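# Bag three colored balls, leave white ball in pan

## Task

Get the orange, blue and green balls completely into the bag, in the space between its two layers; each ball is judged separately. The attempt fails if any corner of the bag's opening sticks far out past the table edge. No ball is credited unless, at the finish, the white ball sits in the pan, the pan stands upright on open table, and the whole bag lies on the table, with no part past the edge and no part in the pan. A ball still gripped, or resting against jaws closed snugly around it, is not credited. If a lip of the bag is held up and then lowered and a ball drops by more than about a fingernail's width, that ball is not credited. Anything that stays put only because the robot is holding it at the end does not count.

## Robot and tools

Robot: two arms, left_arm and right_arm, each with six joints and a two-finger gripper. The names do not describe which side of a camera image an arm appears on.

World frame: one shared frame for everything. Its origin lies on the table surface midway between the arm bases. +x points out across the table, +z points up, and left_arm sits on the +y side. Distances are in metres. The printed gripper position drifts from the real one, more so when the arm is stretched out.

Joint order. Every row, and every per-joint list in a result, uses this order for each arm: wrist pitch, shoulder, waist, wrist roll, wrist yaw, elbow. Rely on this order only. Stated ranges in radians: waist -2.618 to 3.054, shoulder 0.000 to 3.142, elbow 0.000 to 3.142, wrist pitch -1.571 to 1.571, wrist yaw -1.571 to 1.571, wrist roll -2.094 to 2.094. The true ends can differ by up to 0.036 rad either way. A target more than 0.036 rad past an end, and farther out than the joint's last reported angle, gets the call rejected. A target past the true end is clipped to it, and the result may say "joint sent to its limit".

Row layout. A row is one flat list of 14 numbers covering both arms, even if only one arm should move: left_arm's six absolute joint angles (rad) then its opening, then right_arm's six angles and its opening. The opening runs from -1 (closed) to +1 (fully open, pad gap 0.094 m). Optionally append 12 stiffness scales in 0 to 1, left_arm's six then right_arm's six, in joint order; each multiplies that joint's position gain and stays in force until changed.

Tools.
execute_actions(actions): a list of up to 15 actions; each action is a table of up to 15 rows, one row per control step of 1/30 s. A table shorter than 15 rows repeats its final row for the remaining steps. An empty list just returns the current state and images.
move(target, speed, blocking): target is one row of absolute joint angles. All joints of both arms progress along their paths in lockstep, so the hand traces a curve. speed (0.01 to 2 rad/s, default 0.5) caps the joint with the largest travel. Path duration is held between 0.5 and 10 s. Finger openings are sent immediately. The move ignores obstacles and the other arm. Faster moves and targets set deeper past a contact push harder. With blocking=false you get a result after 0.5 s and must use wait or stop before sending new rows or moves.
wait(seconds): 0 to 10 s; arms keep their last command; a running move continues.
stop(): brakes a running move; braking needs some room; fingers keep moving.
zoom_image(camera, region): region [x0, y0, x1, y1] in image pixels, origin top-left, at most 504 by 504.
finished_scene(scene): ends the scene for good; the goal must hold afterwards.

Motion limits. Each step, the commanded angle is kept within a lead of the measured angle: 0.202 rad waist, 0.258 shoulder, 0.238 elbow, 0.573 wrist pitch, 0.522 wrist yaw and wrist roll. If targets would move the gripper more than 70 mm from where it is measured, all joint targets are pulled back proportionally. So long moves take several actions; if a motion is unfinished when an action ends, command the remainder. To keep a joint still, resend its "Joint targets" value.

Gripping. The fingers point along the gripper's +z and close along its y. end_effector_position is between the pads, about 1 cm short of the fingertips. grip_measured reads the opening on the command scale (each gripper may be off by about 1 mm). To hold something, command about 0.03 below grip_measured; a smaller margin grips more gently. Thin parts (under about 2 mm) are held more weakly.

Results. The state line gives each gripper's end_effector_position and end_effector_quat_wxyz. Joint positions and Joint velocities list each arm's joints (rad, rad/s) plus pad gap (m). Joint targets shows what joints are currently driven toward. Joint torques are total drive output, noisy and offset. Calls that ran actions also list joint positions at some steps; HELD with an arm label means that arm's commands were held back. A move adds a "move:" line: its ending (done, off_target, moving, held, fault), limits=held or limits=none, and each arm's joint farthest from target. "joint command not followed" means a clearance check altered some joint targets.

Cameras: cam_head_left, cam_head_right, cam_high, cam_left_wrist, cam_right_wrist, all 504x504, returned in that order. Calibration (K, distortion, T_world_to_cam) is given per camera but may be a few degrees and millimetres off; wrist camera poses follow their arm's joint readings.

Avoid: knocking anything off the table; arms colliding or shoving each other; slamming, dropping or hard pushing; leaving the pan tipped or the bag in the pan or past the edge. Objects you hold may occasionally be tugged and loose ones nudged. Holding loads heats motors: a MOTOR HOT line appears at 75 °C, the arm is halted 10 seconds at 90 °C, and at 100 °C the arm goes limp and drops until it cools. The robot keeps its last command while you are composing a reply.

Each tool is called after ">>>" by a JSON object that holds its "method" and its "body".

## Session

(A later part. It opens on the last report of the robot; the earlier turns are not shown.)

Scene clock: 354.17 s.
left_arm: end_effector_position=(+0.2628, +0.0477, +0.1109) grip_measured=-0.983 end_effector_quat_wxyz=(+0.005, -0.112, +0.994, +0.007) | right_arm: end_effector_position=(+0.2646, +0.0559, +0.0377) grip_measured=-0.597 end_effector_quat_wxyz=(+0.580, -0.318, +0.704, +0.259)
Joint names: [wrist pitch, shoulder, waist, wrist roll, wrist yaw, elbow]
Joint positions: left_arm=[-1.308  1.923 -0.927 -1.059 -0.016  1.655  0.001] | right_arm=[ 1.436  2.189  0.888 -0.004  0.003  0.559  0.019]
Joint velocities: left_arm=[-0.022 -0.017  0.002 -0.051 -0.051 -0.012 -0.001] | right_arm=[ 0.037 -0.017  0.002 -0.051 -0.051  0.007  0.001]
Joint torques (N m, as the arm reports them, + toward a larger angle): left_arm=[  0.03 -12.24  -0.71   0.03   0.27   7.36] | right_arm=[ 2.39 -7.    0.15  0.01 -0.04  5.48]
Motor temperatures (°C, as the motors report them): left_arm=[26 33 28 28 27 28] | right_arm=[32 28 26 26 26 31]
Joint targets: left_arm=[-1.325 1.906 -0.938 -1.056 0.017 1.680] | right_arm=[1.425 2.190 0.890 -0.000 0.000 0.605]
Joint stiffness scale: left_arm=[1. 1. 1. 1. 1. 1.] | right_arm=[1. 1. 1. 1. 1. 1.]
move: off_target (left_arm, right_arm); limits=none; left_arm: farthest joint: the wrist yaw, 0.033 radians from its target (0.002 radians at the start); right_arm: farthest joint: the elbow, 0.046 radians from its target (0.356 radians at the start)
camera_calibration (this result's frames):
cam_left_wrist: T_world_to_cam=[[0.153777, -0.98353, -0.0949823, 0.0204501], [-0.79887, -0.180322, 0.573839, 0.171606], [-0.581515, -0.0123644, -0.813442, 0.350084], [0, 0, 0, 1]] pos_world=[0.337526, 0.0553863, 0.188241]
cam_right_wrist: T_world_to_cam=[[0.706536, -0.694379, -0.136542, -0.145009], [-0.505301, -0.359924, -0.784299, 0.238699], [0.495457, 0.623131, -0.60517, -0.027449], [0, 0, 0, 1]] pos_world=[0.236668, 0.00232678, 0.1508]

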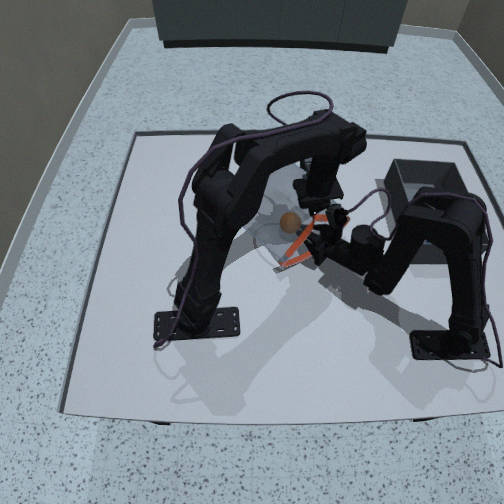

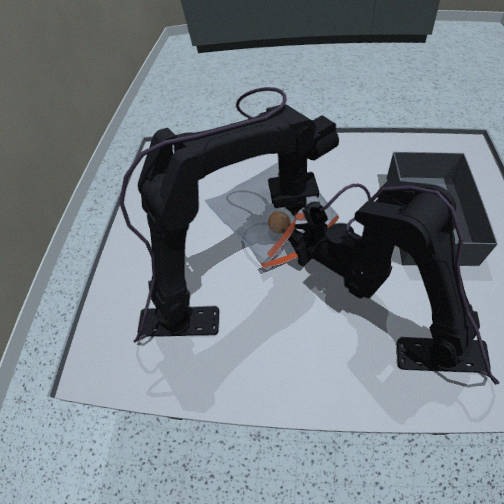

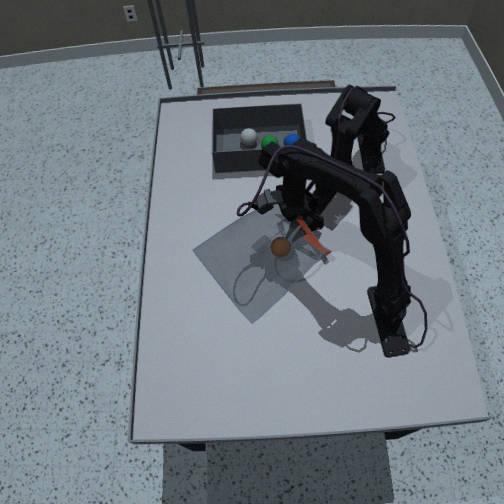

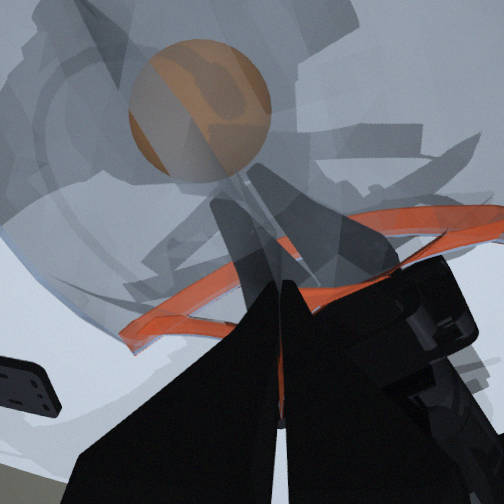

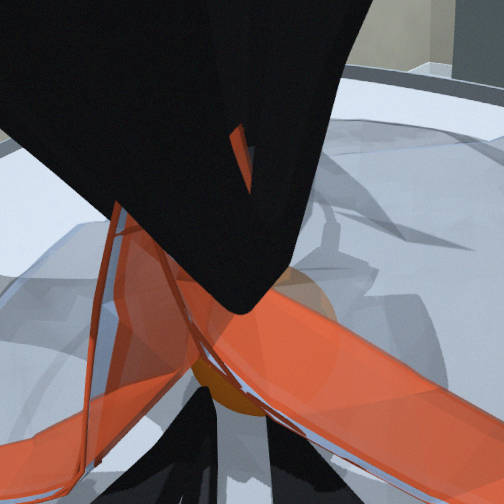

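>>> {"method": "move", "body": {"target": [-1.325,1.906,-0.938,-1.056,0.017,1.68,-1, 1.535,1.9,0.89,0,0,0.16,-0.6], "speed": 0.35}}

>>> {"method": "move", "body": {"target": [-1.325,1.906,-0.938,-1.056,0.017,1.68,-1, 0.25,0.75,0.5,0,0,0.3,0.6], "speed": 1.0}}

>>> {"method": "move", "body": {"target": [-1.325,1.906,-0.938,-1.056,0.017,1.68,-1, -1.39,1.785,-0.038,0,0,1.715,0.6], "speed": 1.0}}

Scene clock: 370.50 s.
left_arm: end_effector_position=(+0.2588, +0.0440, +0.1109) grip_measured=-0.983 end_effector_quat_wxyz=(-0.008, -0.112, +0.994, -0.002) | right_arm: end_effector_position=(+0.2044, -0.0122, +0.0612) grip_measured=-0.597 end_effector_quat_wxyz=(+0.571, -0.321, +0.711, +0.255)
Joint names: [wrist pitch, shoulder, waist, wrist roll, wrist yaw, elbow]
Joint positions: left_arm=[-1.308  1.923 -0.927 -1.059  0.015  1.655  0.001] | right_arm=[ 1.517  1.919  0.888 -0.004  0.003  0.183  0.019]
Joint velocities: left_arm=[ 0.007  0.002  0.012 -0.051  0.051 -0.017 -0.001] | right_arm=[ 0.007  0.007 -0.002 -0.022  0.022  0.002 -0.   ]
Joint torques (N m, as the arm reports them, + toward a larger angle): left_arm=[  0.02 -12.26  -0.72   0.02   0.02   7.35] | right_arm=[ 2.72 -6.07  0.15  0.01 -0.04  0.66]
Motor temperatures (°C, as the motors report them): left_arm=[26 33 28 28 27 28] | right_arm=[32 29 26 26 26 31]
Joint targets: left_arm=[-1.325 1.906 -0.938 -1.056 0.017 1.680] | right_arm=[1.535 1.900 0.890 0.000 -0.000 0.160]
Joint stiffness scale: left_arm=[1. 1. 1. 1. 1. 1.] | right_arm=[1. 1. 1. 1. 1. 1.]
move: off_target (left_arm, right_arm); limits=none; left_arm: farthest joint: the elbow, 0.025 radians from its target (0.025 radians at the start); right_arm: farthest joint: the elbow, 0.023 radians from its target (0.399 radians at the start)
camera_calibration (this result's frames):
cam_left_wrist: T_world_to_cam=[[0.151954, -0.9853, -0.0780568, 0.0161135], [-0.785452, -0.168317, 0.595595, 0.161269], [-0.599979, -0.0291934, -0.799483, 0.351634], [0, 0, 0, 1]] pos_world=[0.335193, 0.0532864, 0.186332]
cam_right_wrist: T_world_to_cam=[[0.704237, -0.696981, -0.135156, -0.146223], [-0.518443, -0.374796, -0.768599, 0.203729], [0.485044, 0.611347, -0.62529, 0.0621928], [0, 0, 0, 1]] pos_world=[0.178431, -0.0635789, 0.175712]

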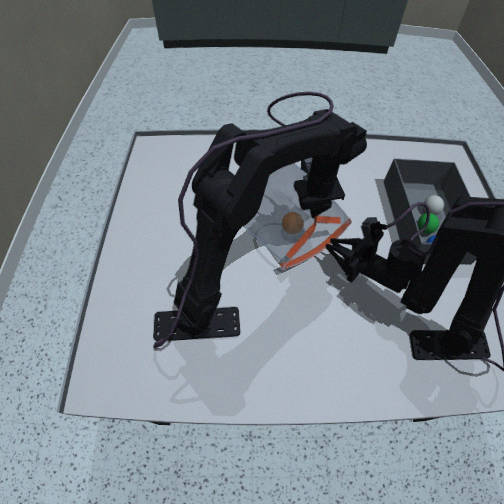

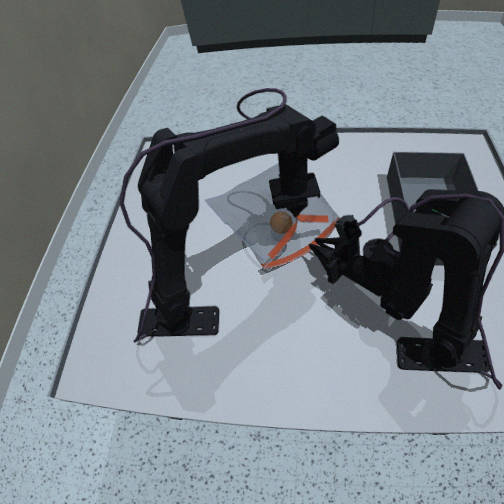

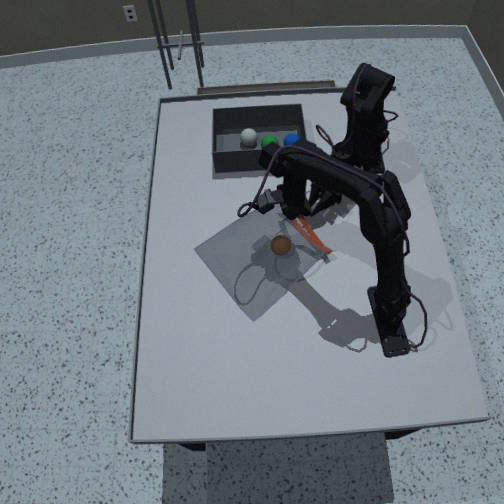

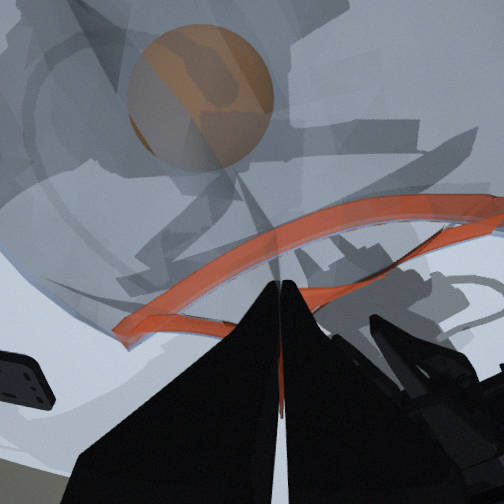

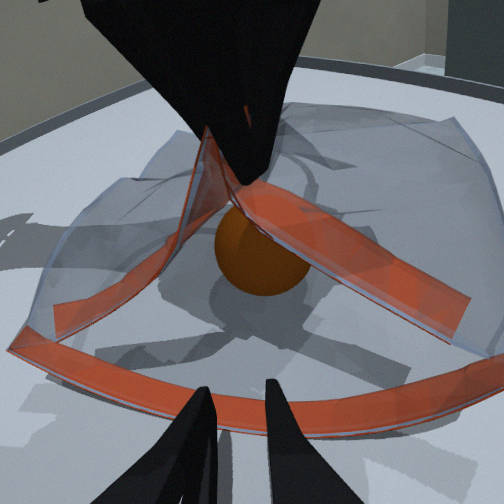

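Scene clock: 372.70 s.
left_arm: end_effector_position=(+0.2588, +0.0440, +0.1109) grip_measured=-0.983 end_effector_quat_wxyz=(-0.008, -0.112, +0.994, -0.002) | right_arm: end_effector_position=(+0.2382, -0.1479, +0.1740) grip_measured=+0.597 end_effector_quat_wxyz=(+0.597, -0.185, +0.768, +0.141)
Joint names: [wrist pitch, shoulder, waist, wrist roll, wrist yaw, elbow]
Joint positions: left_arm=[-1.308  1.923 -0.927 -1.059  0.015  1.655  0.001] | right_arm=[ 0.254  0.766  0.512 -0.004  0.003  0.261  0.075]
Joint velocities: left_arm=[-0.051 -0.002 -0.002 -0.066 -0.037  0.027 -0.   ] | right_arm=[ 0.051  0.022 -0.002 -0.051  0.022 -0.012  0.001]
Joint torques (N m, as the arm reports them, + toward a larger angle): left_arm=[  0.03 -12.23  -0.69   0.02   0.04   7.37] | right_arm=[ 2.46 -1.59 -0.82  0.02 -0.04  8.54]
Motor temperatures (°C, as the motors report them): left_arm=[26 33 28 28 27 28] | right_arm=[32 29 26 26 26 31]
Joint targets: left_arm=[-1.325 1.906 -0.938 -1.056 0.017 1.680] | right_arm=[0.250 0.750 0.500 -0.000 0.000 0.300]
Joint stiffness scale: left_arm=[1. 1. 1. 1. 1. 1.] | right_arm=[1. 1. 1. 1. 1. 1.]
move: off_target (left_arm, right_arm); limits=none; left_arm: farthest joint: the elbow, 0.025 radians from its target (0.025 radians at the start); right_arm: farthest joint: the elbow, 0.039 radians from its target (0.117 radians at the start)
camera_calibration (this result's frames):
cam_left_wrist: T_world_to_cam=[[0.151954, -0.9853, -0.0780568, 0.0161135], [-0.785452, -0.168317, 0.595595, 0.161269], [-0.599979, -0.0291934, -0.799483, 0.351634], [0, 0, 0, 1]] pos_world=[0.335193, 0.0532864, 0.186332]
cam_right_wrist: T_world_to_cam=[[0.395873, -0.908563, -0.13341, -0.207505], [-0.641181, -0.169473, -0.748442, 0.31321], [0.657397, 0.381828, -0.649643, 0.128509], [0, 0, 0, 1]] pos_world=[0.198489, -0.184519, 0.290221]

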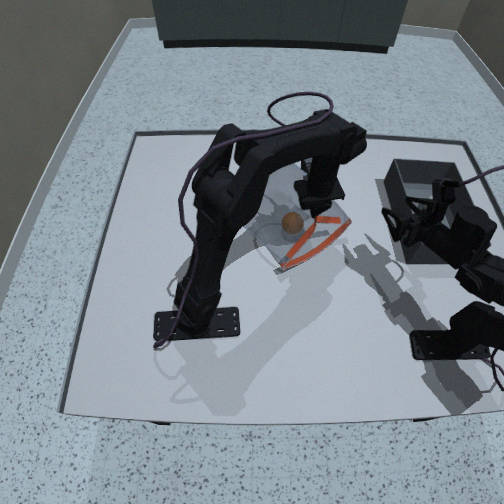

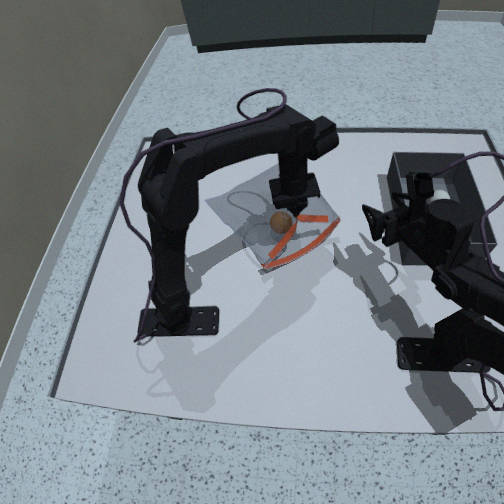

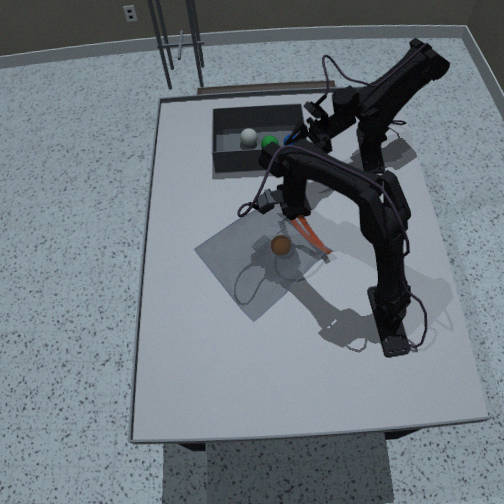

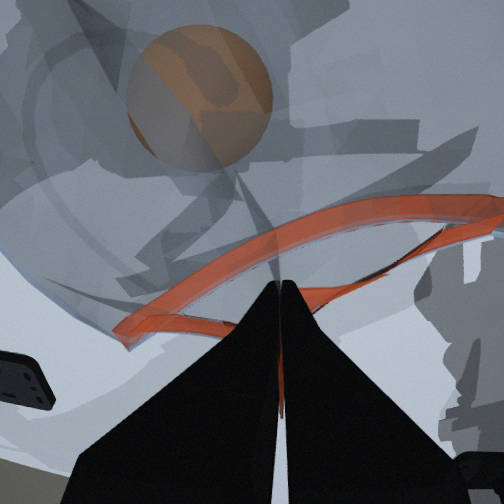

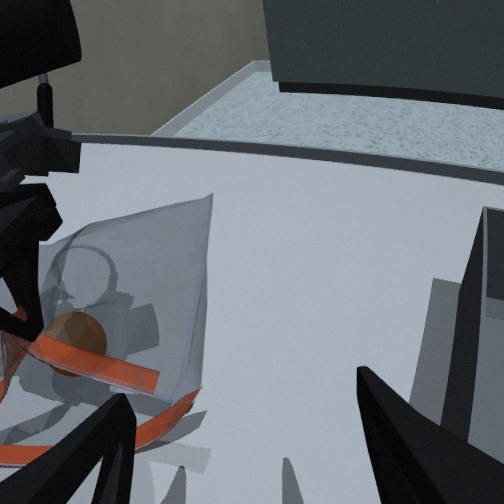

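Scene clock: 375.27 s.
left_arm: end_effector_position=(+0.2587, +0.0440, +0.1109) grip_measured=-0.983 end_effector_quat_wxyz=(-0.008, -0.112, +0.994, -0.002) | right_arm: end_effector_position=(+0.3032, -0.3151, +0.1602) grip_measured=+0.597 end_effector_quat_wxyz=(+0.037, +0.034, +0.999, -0.003)
Joint names: [wrist pitch, shoulder, waist, wrist roll, wrist yaw, elbow]
Joint positions: left_arm=[-1.308  1.923 -0.927 -1.059  0.015  1.655  0.001] | right_arm=[-1.382  1.788 -0.031 -0.004  0.002  1.674  0.075]
Joint velocities: left_arm=[-0.022  0.012 -0.007 -0.007 -0.066 -0.017 -0.001] | right_arm=[ 0.007 -0.022  0.002 -0.007 -0.095  0.002  0.   ]
Joint torques (N m, as the arm reports them, + toward a larger angle): left_arm=[  0.02 -12.22  -0.69   0.02   0.04   7.33] | right_arm=[ 0.84 -6.91 -0.41  0.02 -0.04  7.66]
Motor temperatures (°C, as the motors report them): left_arm=[26 33 28 28 27 28] | right_arm=[32 28 26 26 26 31]
Joint targets: left_arm=[-1.325 1.906 -0.938 -1.056 0.017 1.680] | right_arm=[-1.390 1.785 -0.038 0.000 -0.000 1.715]
Joint stiffness scale: left_arm=[1. 1. 1. 1. 1. 1.] | right_arm=[1. 1. 1. 1. 1. 1.]
move: off_target (left_arm, right_arm); limits=none; left_arm: farthest joint: the elbow, 0.025 radians from its target (0.025 radians at the start); right_arm: farthest joint: the elbow, 0.041 radians from its target (1.454 radians at the start)
camera_calibration (this result's frames):
cam_left_wrist: T_world_to_cam=[[0.151934, -0.98532, -0.0778474, 0.0160591], [-0.785284, -0.168166, 0.59586, 0.161141], [-0.600205, -0.0293994, -0.799306, 0.351651], [0, 0, 0, 1]] pos_world=[0.335164, 0.0532602, 0.186309]
cam_right_wrist: T_world_to_cam=[[-0.216149, -0.976268, 0.0134381, -0.246273], [-0.903663, 0.205248, 0.375854, 0.333761], [-0.369692, 0.0690971, -0.926582, 0.397879], [0, 0, 0, 1]] pos_world=[0.395468, -0.336425, 0.246531]

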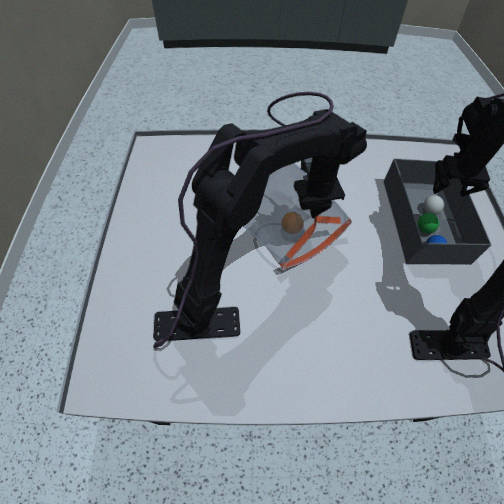

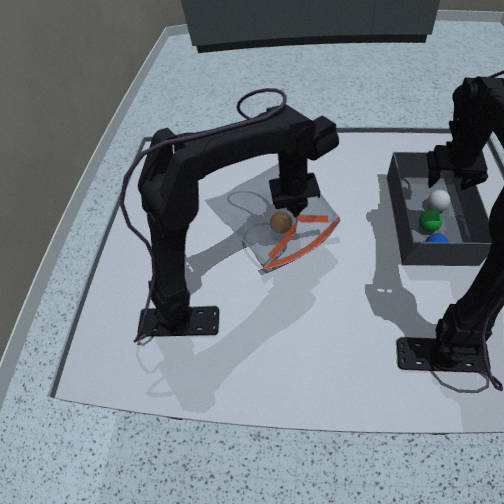

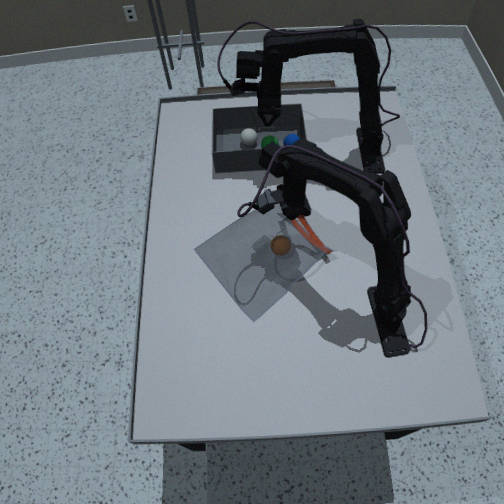

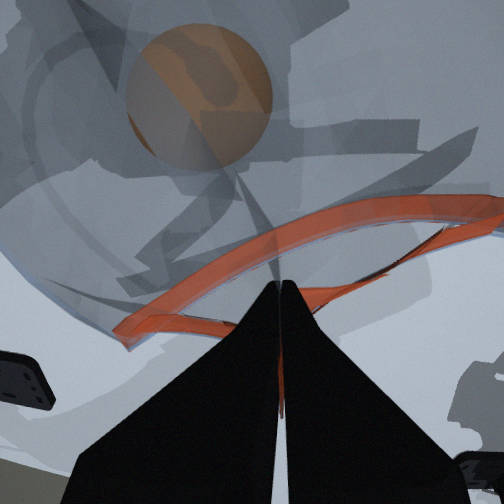

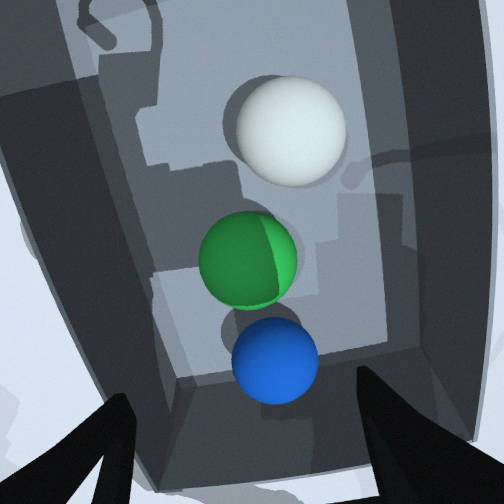

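>>> {"method": "move", "body": {"target": [-1.325,1.906,-0.938,-1.056,0.017,1.68,-1, -0.9,1.853,-0.052,0,0,1.255,0.65], "speed": 0.35}}

Scene clock: 382.87 s.
left_arm: end_effector_position=(+0.2587, +0.0440, +0.1109) grip_measured=-0.983 end_effector_quat_wxyz=(-0.008, -0.112, +0.994, -0.002) | right_arm: end_effector_position=(+0.3059, -0.3185, +0.0380) grip_measured=+0.647 end_effector_quat_wxyz=(+0.034, +0.039, +0.999, -0.003)
Joint names: [wrist pitch, shoulder, waist, wrist roll, wrist yaw, elbow]
Joint positions: left_arm=[-1.308  1.923 -0.927 -1.059  0.015  1.655  0.001] | right_arm=[-0.915  1.857 -0.04  -0.004  0.002  1.269  0.077]
Joint velocities: left_arm=[-0.007  0.007  0.002  0.022 -0.066 -0.027 -0.   ] | right_arm=[-0.022  0.002 -0.007  0.007  0.051  0.012 -0.001]
Joint torques (N m, as the arm reports them, + toward a larger angle): left_arm=[  0.03 -12.21  -0.65   0.03   0.03   7.36] | right_arm=[ 1.07 -7.38 -0.8   0.02 -0.03  4.03]
Motor temperatures (°C, as the motors report them): left_arm=[26 33 28 28 27 28] | right_arm=[31 29 26 26 26 32]
Joint targets: left_arm=[-1.325 1.906 -0.938 -1.056 0.017 1.680] | right_arm=[-0.900 1.853 -0.052 -0.000 0.000 1.255]
Joint stiffness scale: left_arm=[1. 1. 1. 1. 1. 1.] | right_arm=[1. 1. 1. 1. 1. 1.]
move: off_target (left_arm); limits=none; left_arm: farthest joint: the elbow, 0.025 radians from its target (0.025 radians at the start); right_arm: farthest joint: the wrist pitch, 0.015 radians from its target (0.483 radians at the start)
camera_calibration (this result's frames):
cam_left_wrist: T_world_to_cam=[[0.151934, -0.98532, -0.0778474, 0.0160591], [-0.785284, -0.168166, 0.59586, 0.161141], [-0.600205, -0.0293994, -0.799306, 0.351651], [0, 0, 0, 1]] pos_world=[0.335164, 0.0532602, 0.186309]
cam_right_wrist: T_world_to_cam=[[-0.224999, -0.974254, 0.0142703, -0.244035], [-0.899588, 0.213337, 0.38109, 0.383994], [-0.374323, 0.0729075, -0.924428, 0.288461], [0, 0, 0, 1]] pos_world=[0.398506, -0.340704, 0.123808]

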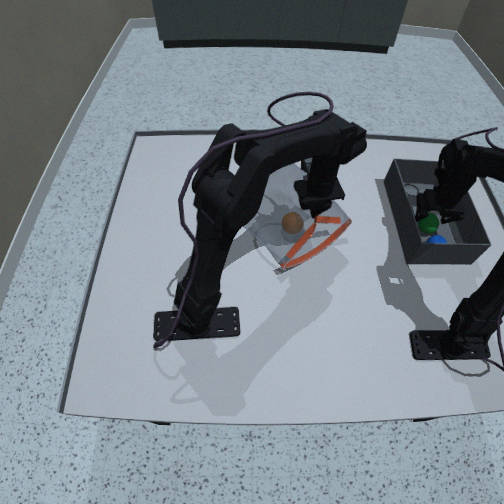

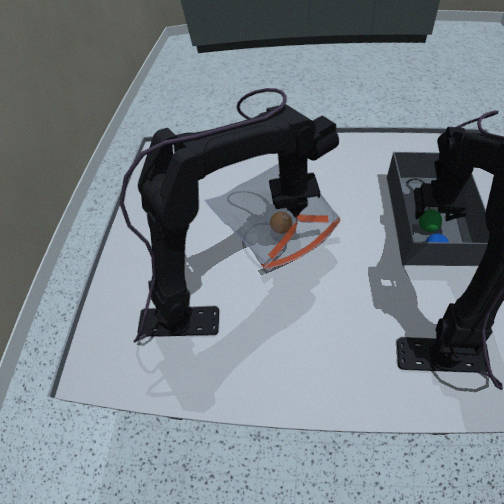

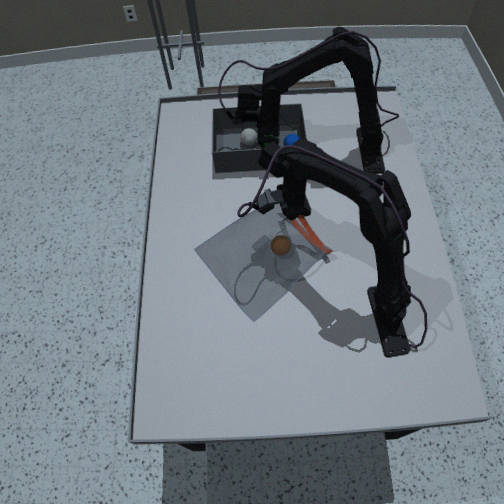

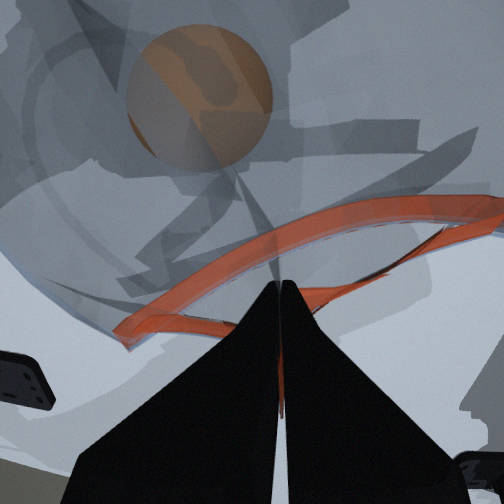

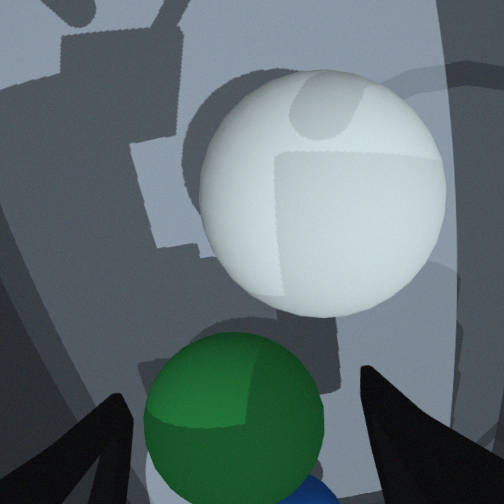

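>>> {"method": "execute_actions", "body": {"actions": [[[-1.325,1.906,-0.938,-1.056,0.017,1.68,-1, -0.915,1.853,-0.035,0,0,1.255,0.35]],[[-1.325,1.906,-0.938,-1.056,0.017,1.68,-1, -0.915,1.853,-0.035,0,0,1.255,0.18]],[[-1.325,1.906,-0.938,-1.056,0.017,1.68,-1, -0.915,1.853,-0.035,0,0,1.255,0.0]]]}}

>>> {"method": "move", "body": {"target": [-1.325,1.906,-0.938,-1.056,0.017,1.68,-1, -1.39,1.74,-0.035,0,0,1.715,0.0], "speed": 0.5}}

Scene clock: 389.57 s.
left_arm: end_effector_position=(+0.2587, +0.0440, +0.1109) grip_measured=-0.983 end_effector_quat_wxyz=(-0.008, -0.112, +0.994, -0.002) | right_arm: end_effector_position=(+0.3060, -0.3185, +0.0380) grip_measured=+0.009 end_effector_quat_wxyz=(+0.034, +0.039, +0.999, -0.003)
Joint names: [wrist pitch, shoulder, waist, wrist roll, wrist yaw, elbow]
Joint positions: left_arm=[-1.308  1.923 -0.927 -1.059  0.015  1.655  0.001] | right_arm=[-0.914  1.857 -0.04  -0.004  0.002  1.269  0.047]
Joint velocities: left_arm=[ 0.007 -0.017  0.012 -0.022 -0.066 -0.002  0.001] | right_arm=[ 0.051  0.022 -0.007  0.066 -0.037  0.012 -0.001]
Joint torques (N m, as the arm reports them, + toward a larger angle): left_arm=[  0.02 -12.24  -0.67   0.03   0.03   7.38] | right_arm=[ 0.89 -7.36  0.37  0.02 -0.03  4.  ]
Motor temperatures (°C, as the motors report them): left_arm=[26 33 28 28 27 28] | right_arm=[30 29 26 26 26 31]
Joint targets: left_arm=[-1.325 1.906 -0.938 -1.056 0.017 1.680] | right_arm=[-0.915 1.853 -0.035 0.000 -0.000 1.255]
Joint stiffness scale: left_arm=[1. 1. 1. 1. 1. 1.] | right_arm=[1. 1. 1. 1. 1. 1.]
Step readings (joint positions; steps 1 to 15: 1st action; 16 to 30: 2nd action; 31 to 45: 3rd action):
0: left_arm=[-1.308 1.923 -0.927 -1.059 0.015 1.655] | right_arm=[-0.914 1.857 -0.040 -0.004 0.002 1.269]
1: left_arm=[-1.308 1.923 -0.927 -1.059 0.015 1.655] | right_arm=[-0.914 1.857 -0.040 -0.004 0.002 1.269]
2: left_arm=[-1.308 1.923 -0.927 -1.059 0.015 1.655] | right_arm=[-0.914 1.857 -0.040 -0.004 0.002 1.269]
4: left_arm=[-1.308 1.923 -0.927 -1.059 0.015 1.655] | right_arm=[-0.914 1.857 -0.040 -0.004 0.002 1.269]
8: left_arm=[-1.308 1.923 -0.927 -1.059 0.015 1.655] | right_arm=[-0.914 1.857 -0.040 -0.004 0.002 1.269]
15: left_arm=[-1.308 1.923 -0.927 -1.059 0.015 1.655] | right_arm=[-0.914 1.857 -0.040 -0.004 0.002 1.269]
16: left_arm=[-1.308 1.923 -0.927 -1.059 0.015 1.655] | right_arm=[-0.914 1.857 -0.040 -0.004 0.002 1.269]
17: left_arm=[-1.308 1.923 -0.927 -1.059 0.015 1.655] | right_arm=[-0.914 1.857 -0.040 -0.004 0.002 1.269]
19: left_arm=[-1.308 1.923 -0.927 -1.059 0.015 1.655] | right_arm=[-0.914 1.857 -0.040 -0.004 0.002 1.269]
23: left_arm=[-1.308 1.923 -0.927 -1.059 0.015 1.655] | right_arm=[-0.914 1.857 -0.040 -0.004 0.002 1.269]
30: left_arm=[-1.308 1.923 -0.927 -1.059 0.015 1.655] | right_arm=[-0.914 1.857 -0.040 -0.004 0.002 1.269]
31: left_arm=[-1.308 1.923 -0.927 -1.059 0.015 1.655] | right_arm=[-0.914 1.857 -0.040 -0.004 0.002 1.269]
32: left_arm=[-1.308 1.923 -0.927 -1.059 0.015 1.655] | right_arm=[-0.914 1.857 -0.040 -0.004 0.002 1.269]
34: left_arm=[-1.308 1.923 -0.927 -1.059 0.015 1.655] | right_arm=[-0.914 1.857 -0.040 -0.004 0.002 1.269]
38: left_arm=[-1.308 1.923 -0.927 -1.059 0.015 1.655] | right_arm=[-0.914 1.857 -0.040 -0.004 0.002 1.269]
45: Joint positions above
camera_calibration (this result's frames):
cam_left_wrist: T_world_to_cam=[[0.151934, -0.98532, -0.0778474, 0.0160591], [-0.785284, -0.168166, 0.59586, 0.161141], [-0.600205, -0.0293994, -0.799306, 0.351651], [0, 0, 0, 1]] pos_world=[0.335164, 0.0532602, 0.186309]
cam_right_wrist: T_world_to_cam=[[-0.225005, -0.974254, 0.0142148, -0.244018], [-0.899732, 0.213349, 0.380741, 0.384139], [-0.373971, 0.072879, -0.924573, 0.288392], [0, 0, 0, 1]] pos_world=[0.398567, -0.340709, 0.12385]

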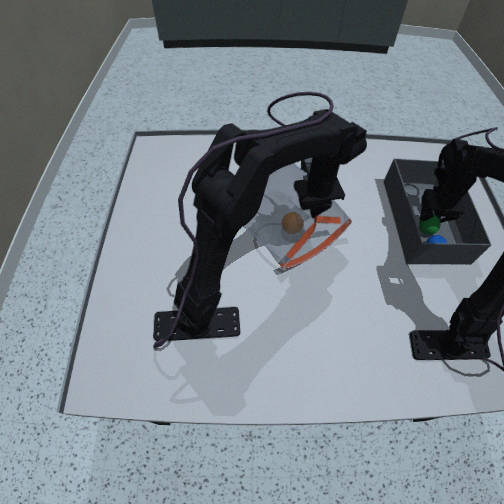

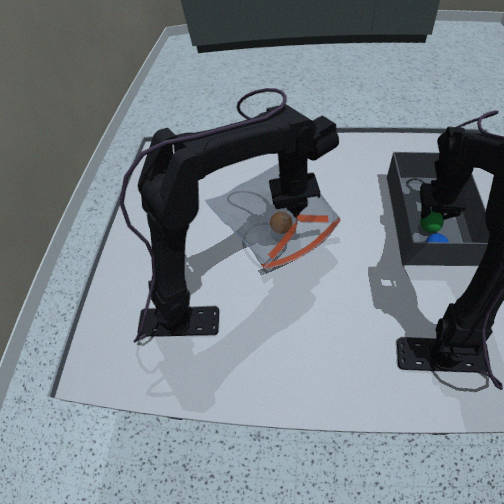

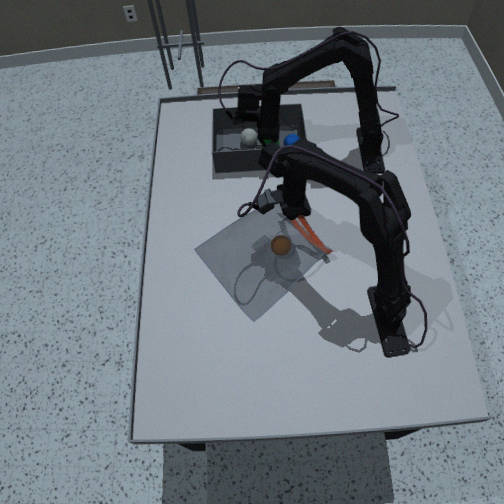

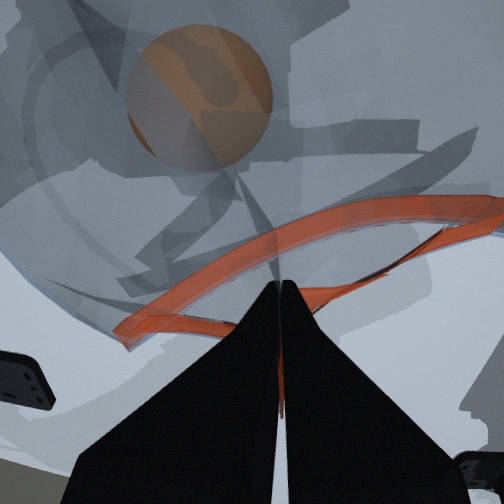

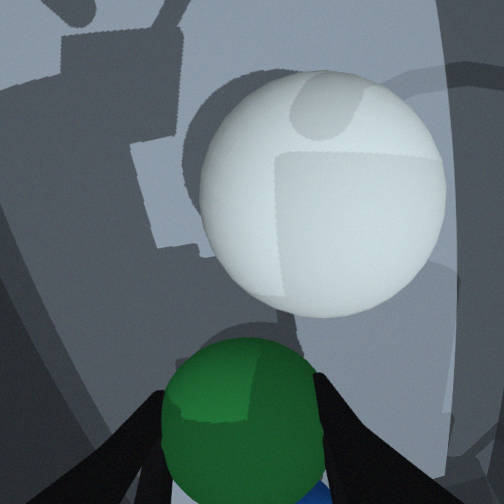

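Scene clock: 391.30 s.
left_arm: end_effector_position=(+0.2587, +0.0440, +0.1109) grip_measured=-0.983 end_effector_quat_wxyz=(-0.008, -0.112, +0.994, -0.002) | right_arm: end_effector_position=(+0.3025, -0.3182, +0.1728) grip_measured=+0.009 end_effector_quat_wxyz=(+0.056, +0.039, +0.998, -0.004)
Joint names: [wrist pitch, shoulder, waist, wrist roll, wrist yaw, elbow]
Joint positions: left_arm=[-1.308  1.923 -0.927 -1.059  0.015  1.655  0.001] | right_arm=[-1.383  1.755 -0.04  -0.004  0.002  1.68   0.047]
Joint velocities: left_arm=[-0.066  0.002 -0.002  0.007 -0.022 -0.007 -0.001] | right_arm=[ 0.037 -0.002 -0.007 -0.066 -0.022 -0.002 -0.   ]
Joint torques (N m, as the arm reports them, + toward a larger angle): left_arm=[  0.03 -12.21  -0.7    0.02   0.04   7.36] | right_arm=[ 0.92 -7.57  0.37  0.01 -0.03  7.27]
Motor temperatures (°C, as the motors report them): left_arm=[26 33 28 28 27 28] | right_arm=[30 29 26 26 26 31]
Joint targets: left_arm=[-1.325 1.906 -0.938 -1.056 0.017 1.680] | right_arm=[-1.390 1.740 -0.035 -0.000 0.000 1.715]
Joint stiffness scale: left_arm=[1. 1. 1. 1. 1. 1.] | right_arm=[1. 1. 1. 1. 1. 1.]
move: off_target (left_arm, right_arm); limits=none; left_arm: farthest joint: the elbow, 0.025 radians from its target (0.025 radians at the start); right_arm: farthest joint: the elbow, 0.035 radians from its target (0.446 radians at the start)
camera_calibration (this result's frames):
cam_left_wrist: T_world_to_cam=[[0.151934, -0.98532, -0.0778474, 0.0160591], [-0.785284, -0.168166, 0.59586, 0.161141], [-0.600205, -0.0293994, -0.799306, 0.351651], [0, 0, 0, 1]] pos_world=[0.335164, 0.0532602, 0.186309]
cam_right_wrist: T_world_to_cam=[[-0.225493, -0.974214, 0.0077132, -0.245161], [-0.915757, 0.214651, 0.339579, 0.341967], [-0.332478, 0.0695091, -0.940546, 0.400874], [0, 0, 0, 1]] pos_world=[0.391159, -0.340107, 0.262807]

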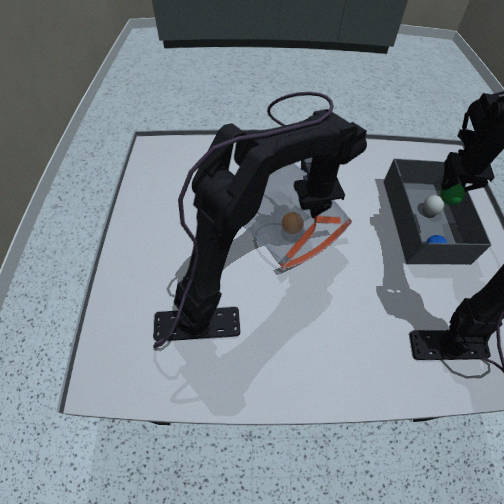

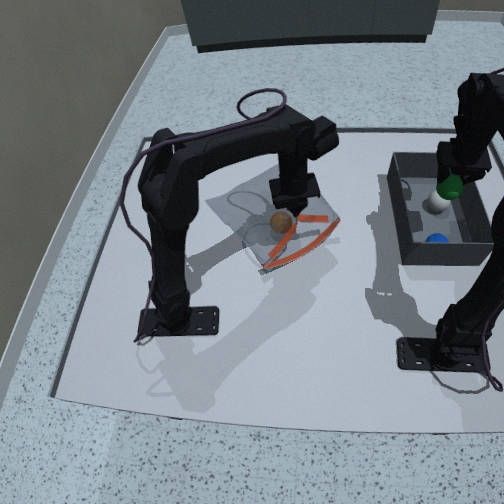

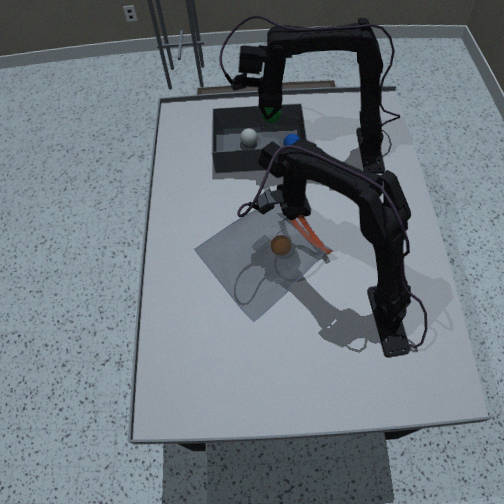

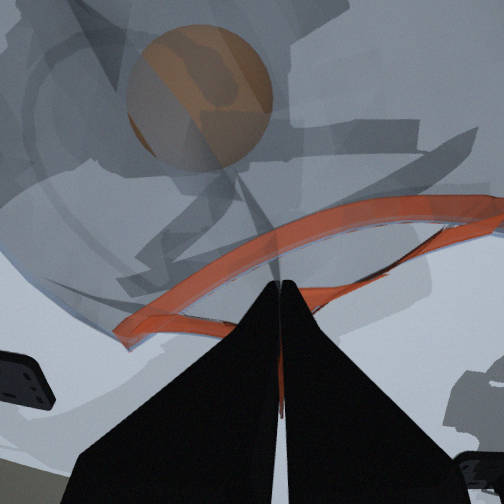

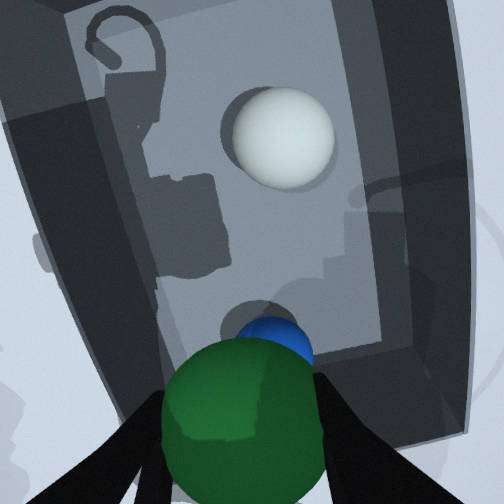

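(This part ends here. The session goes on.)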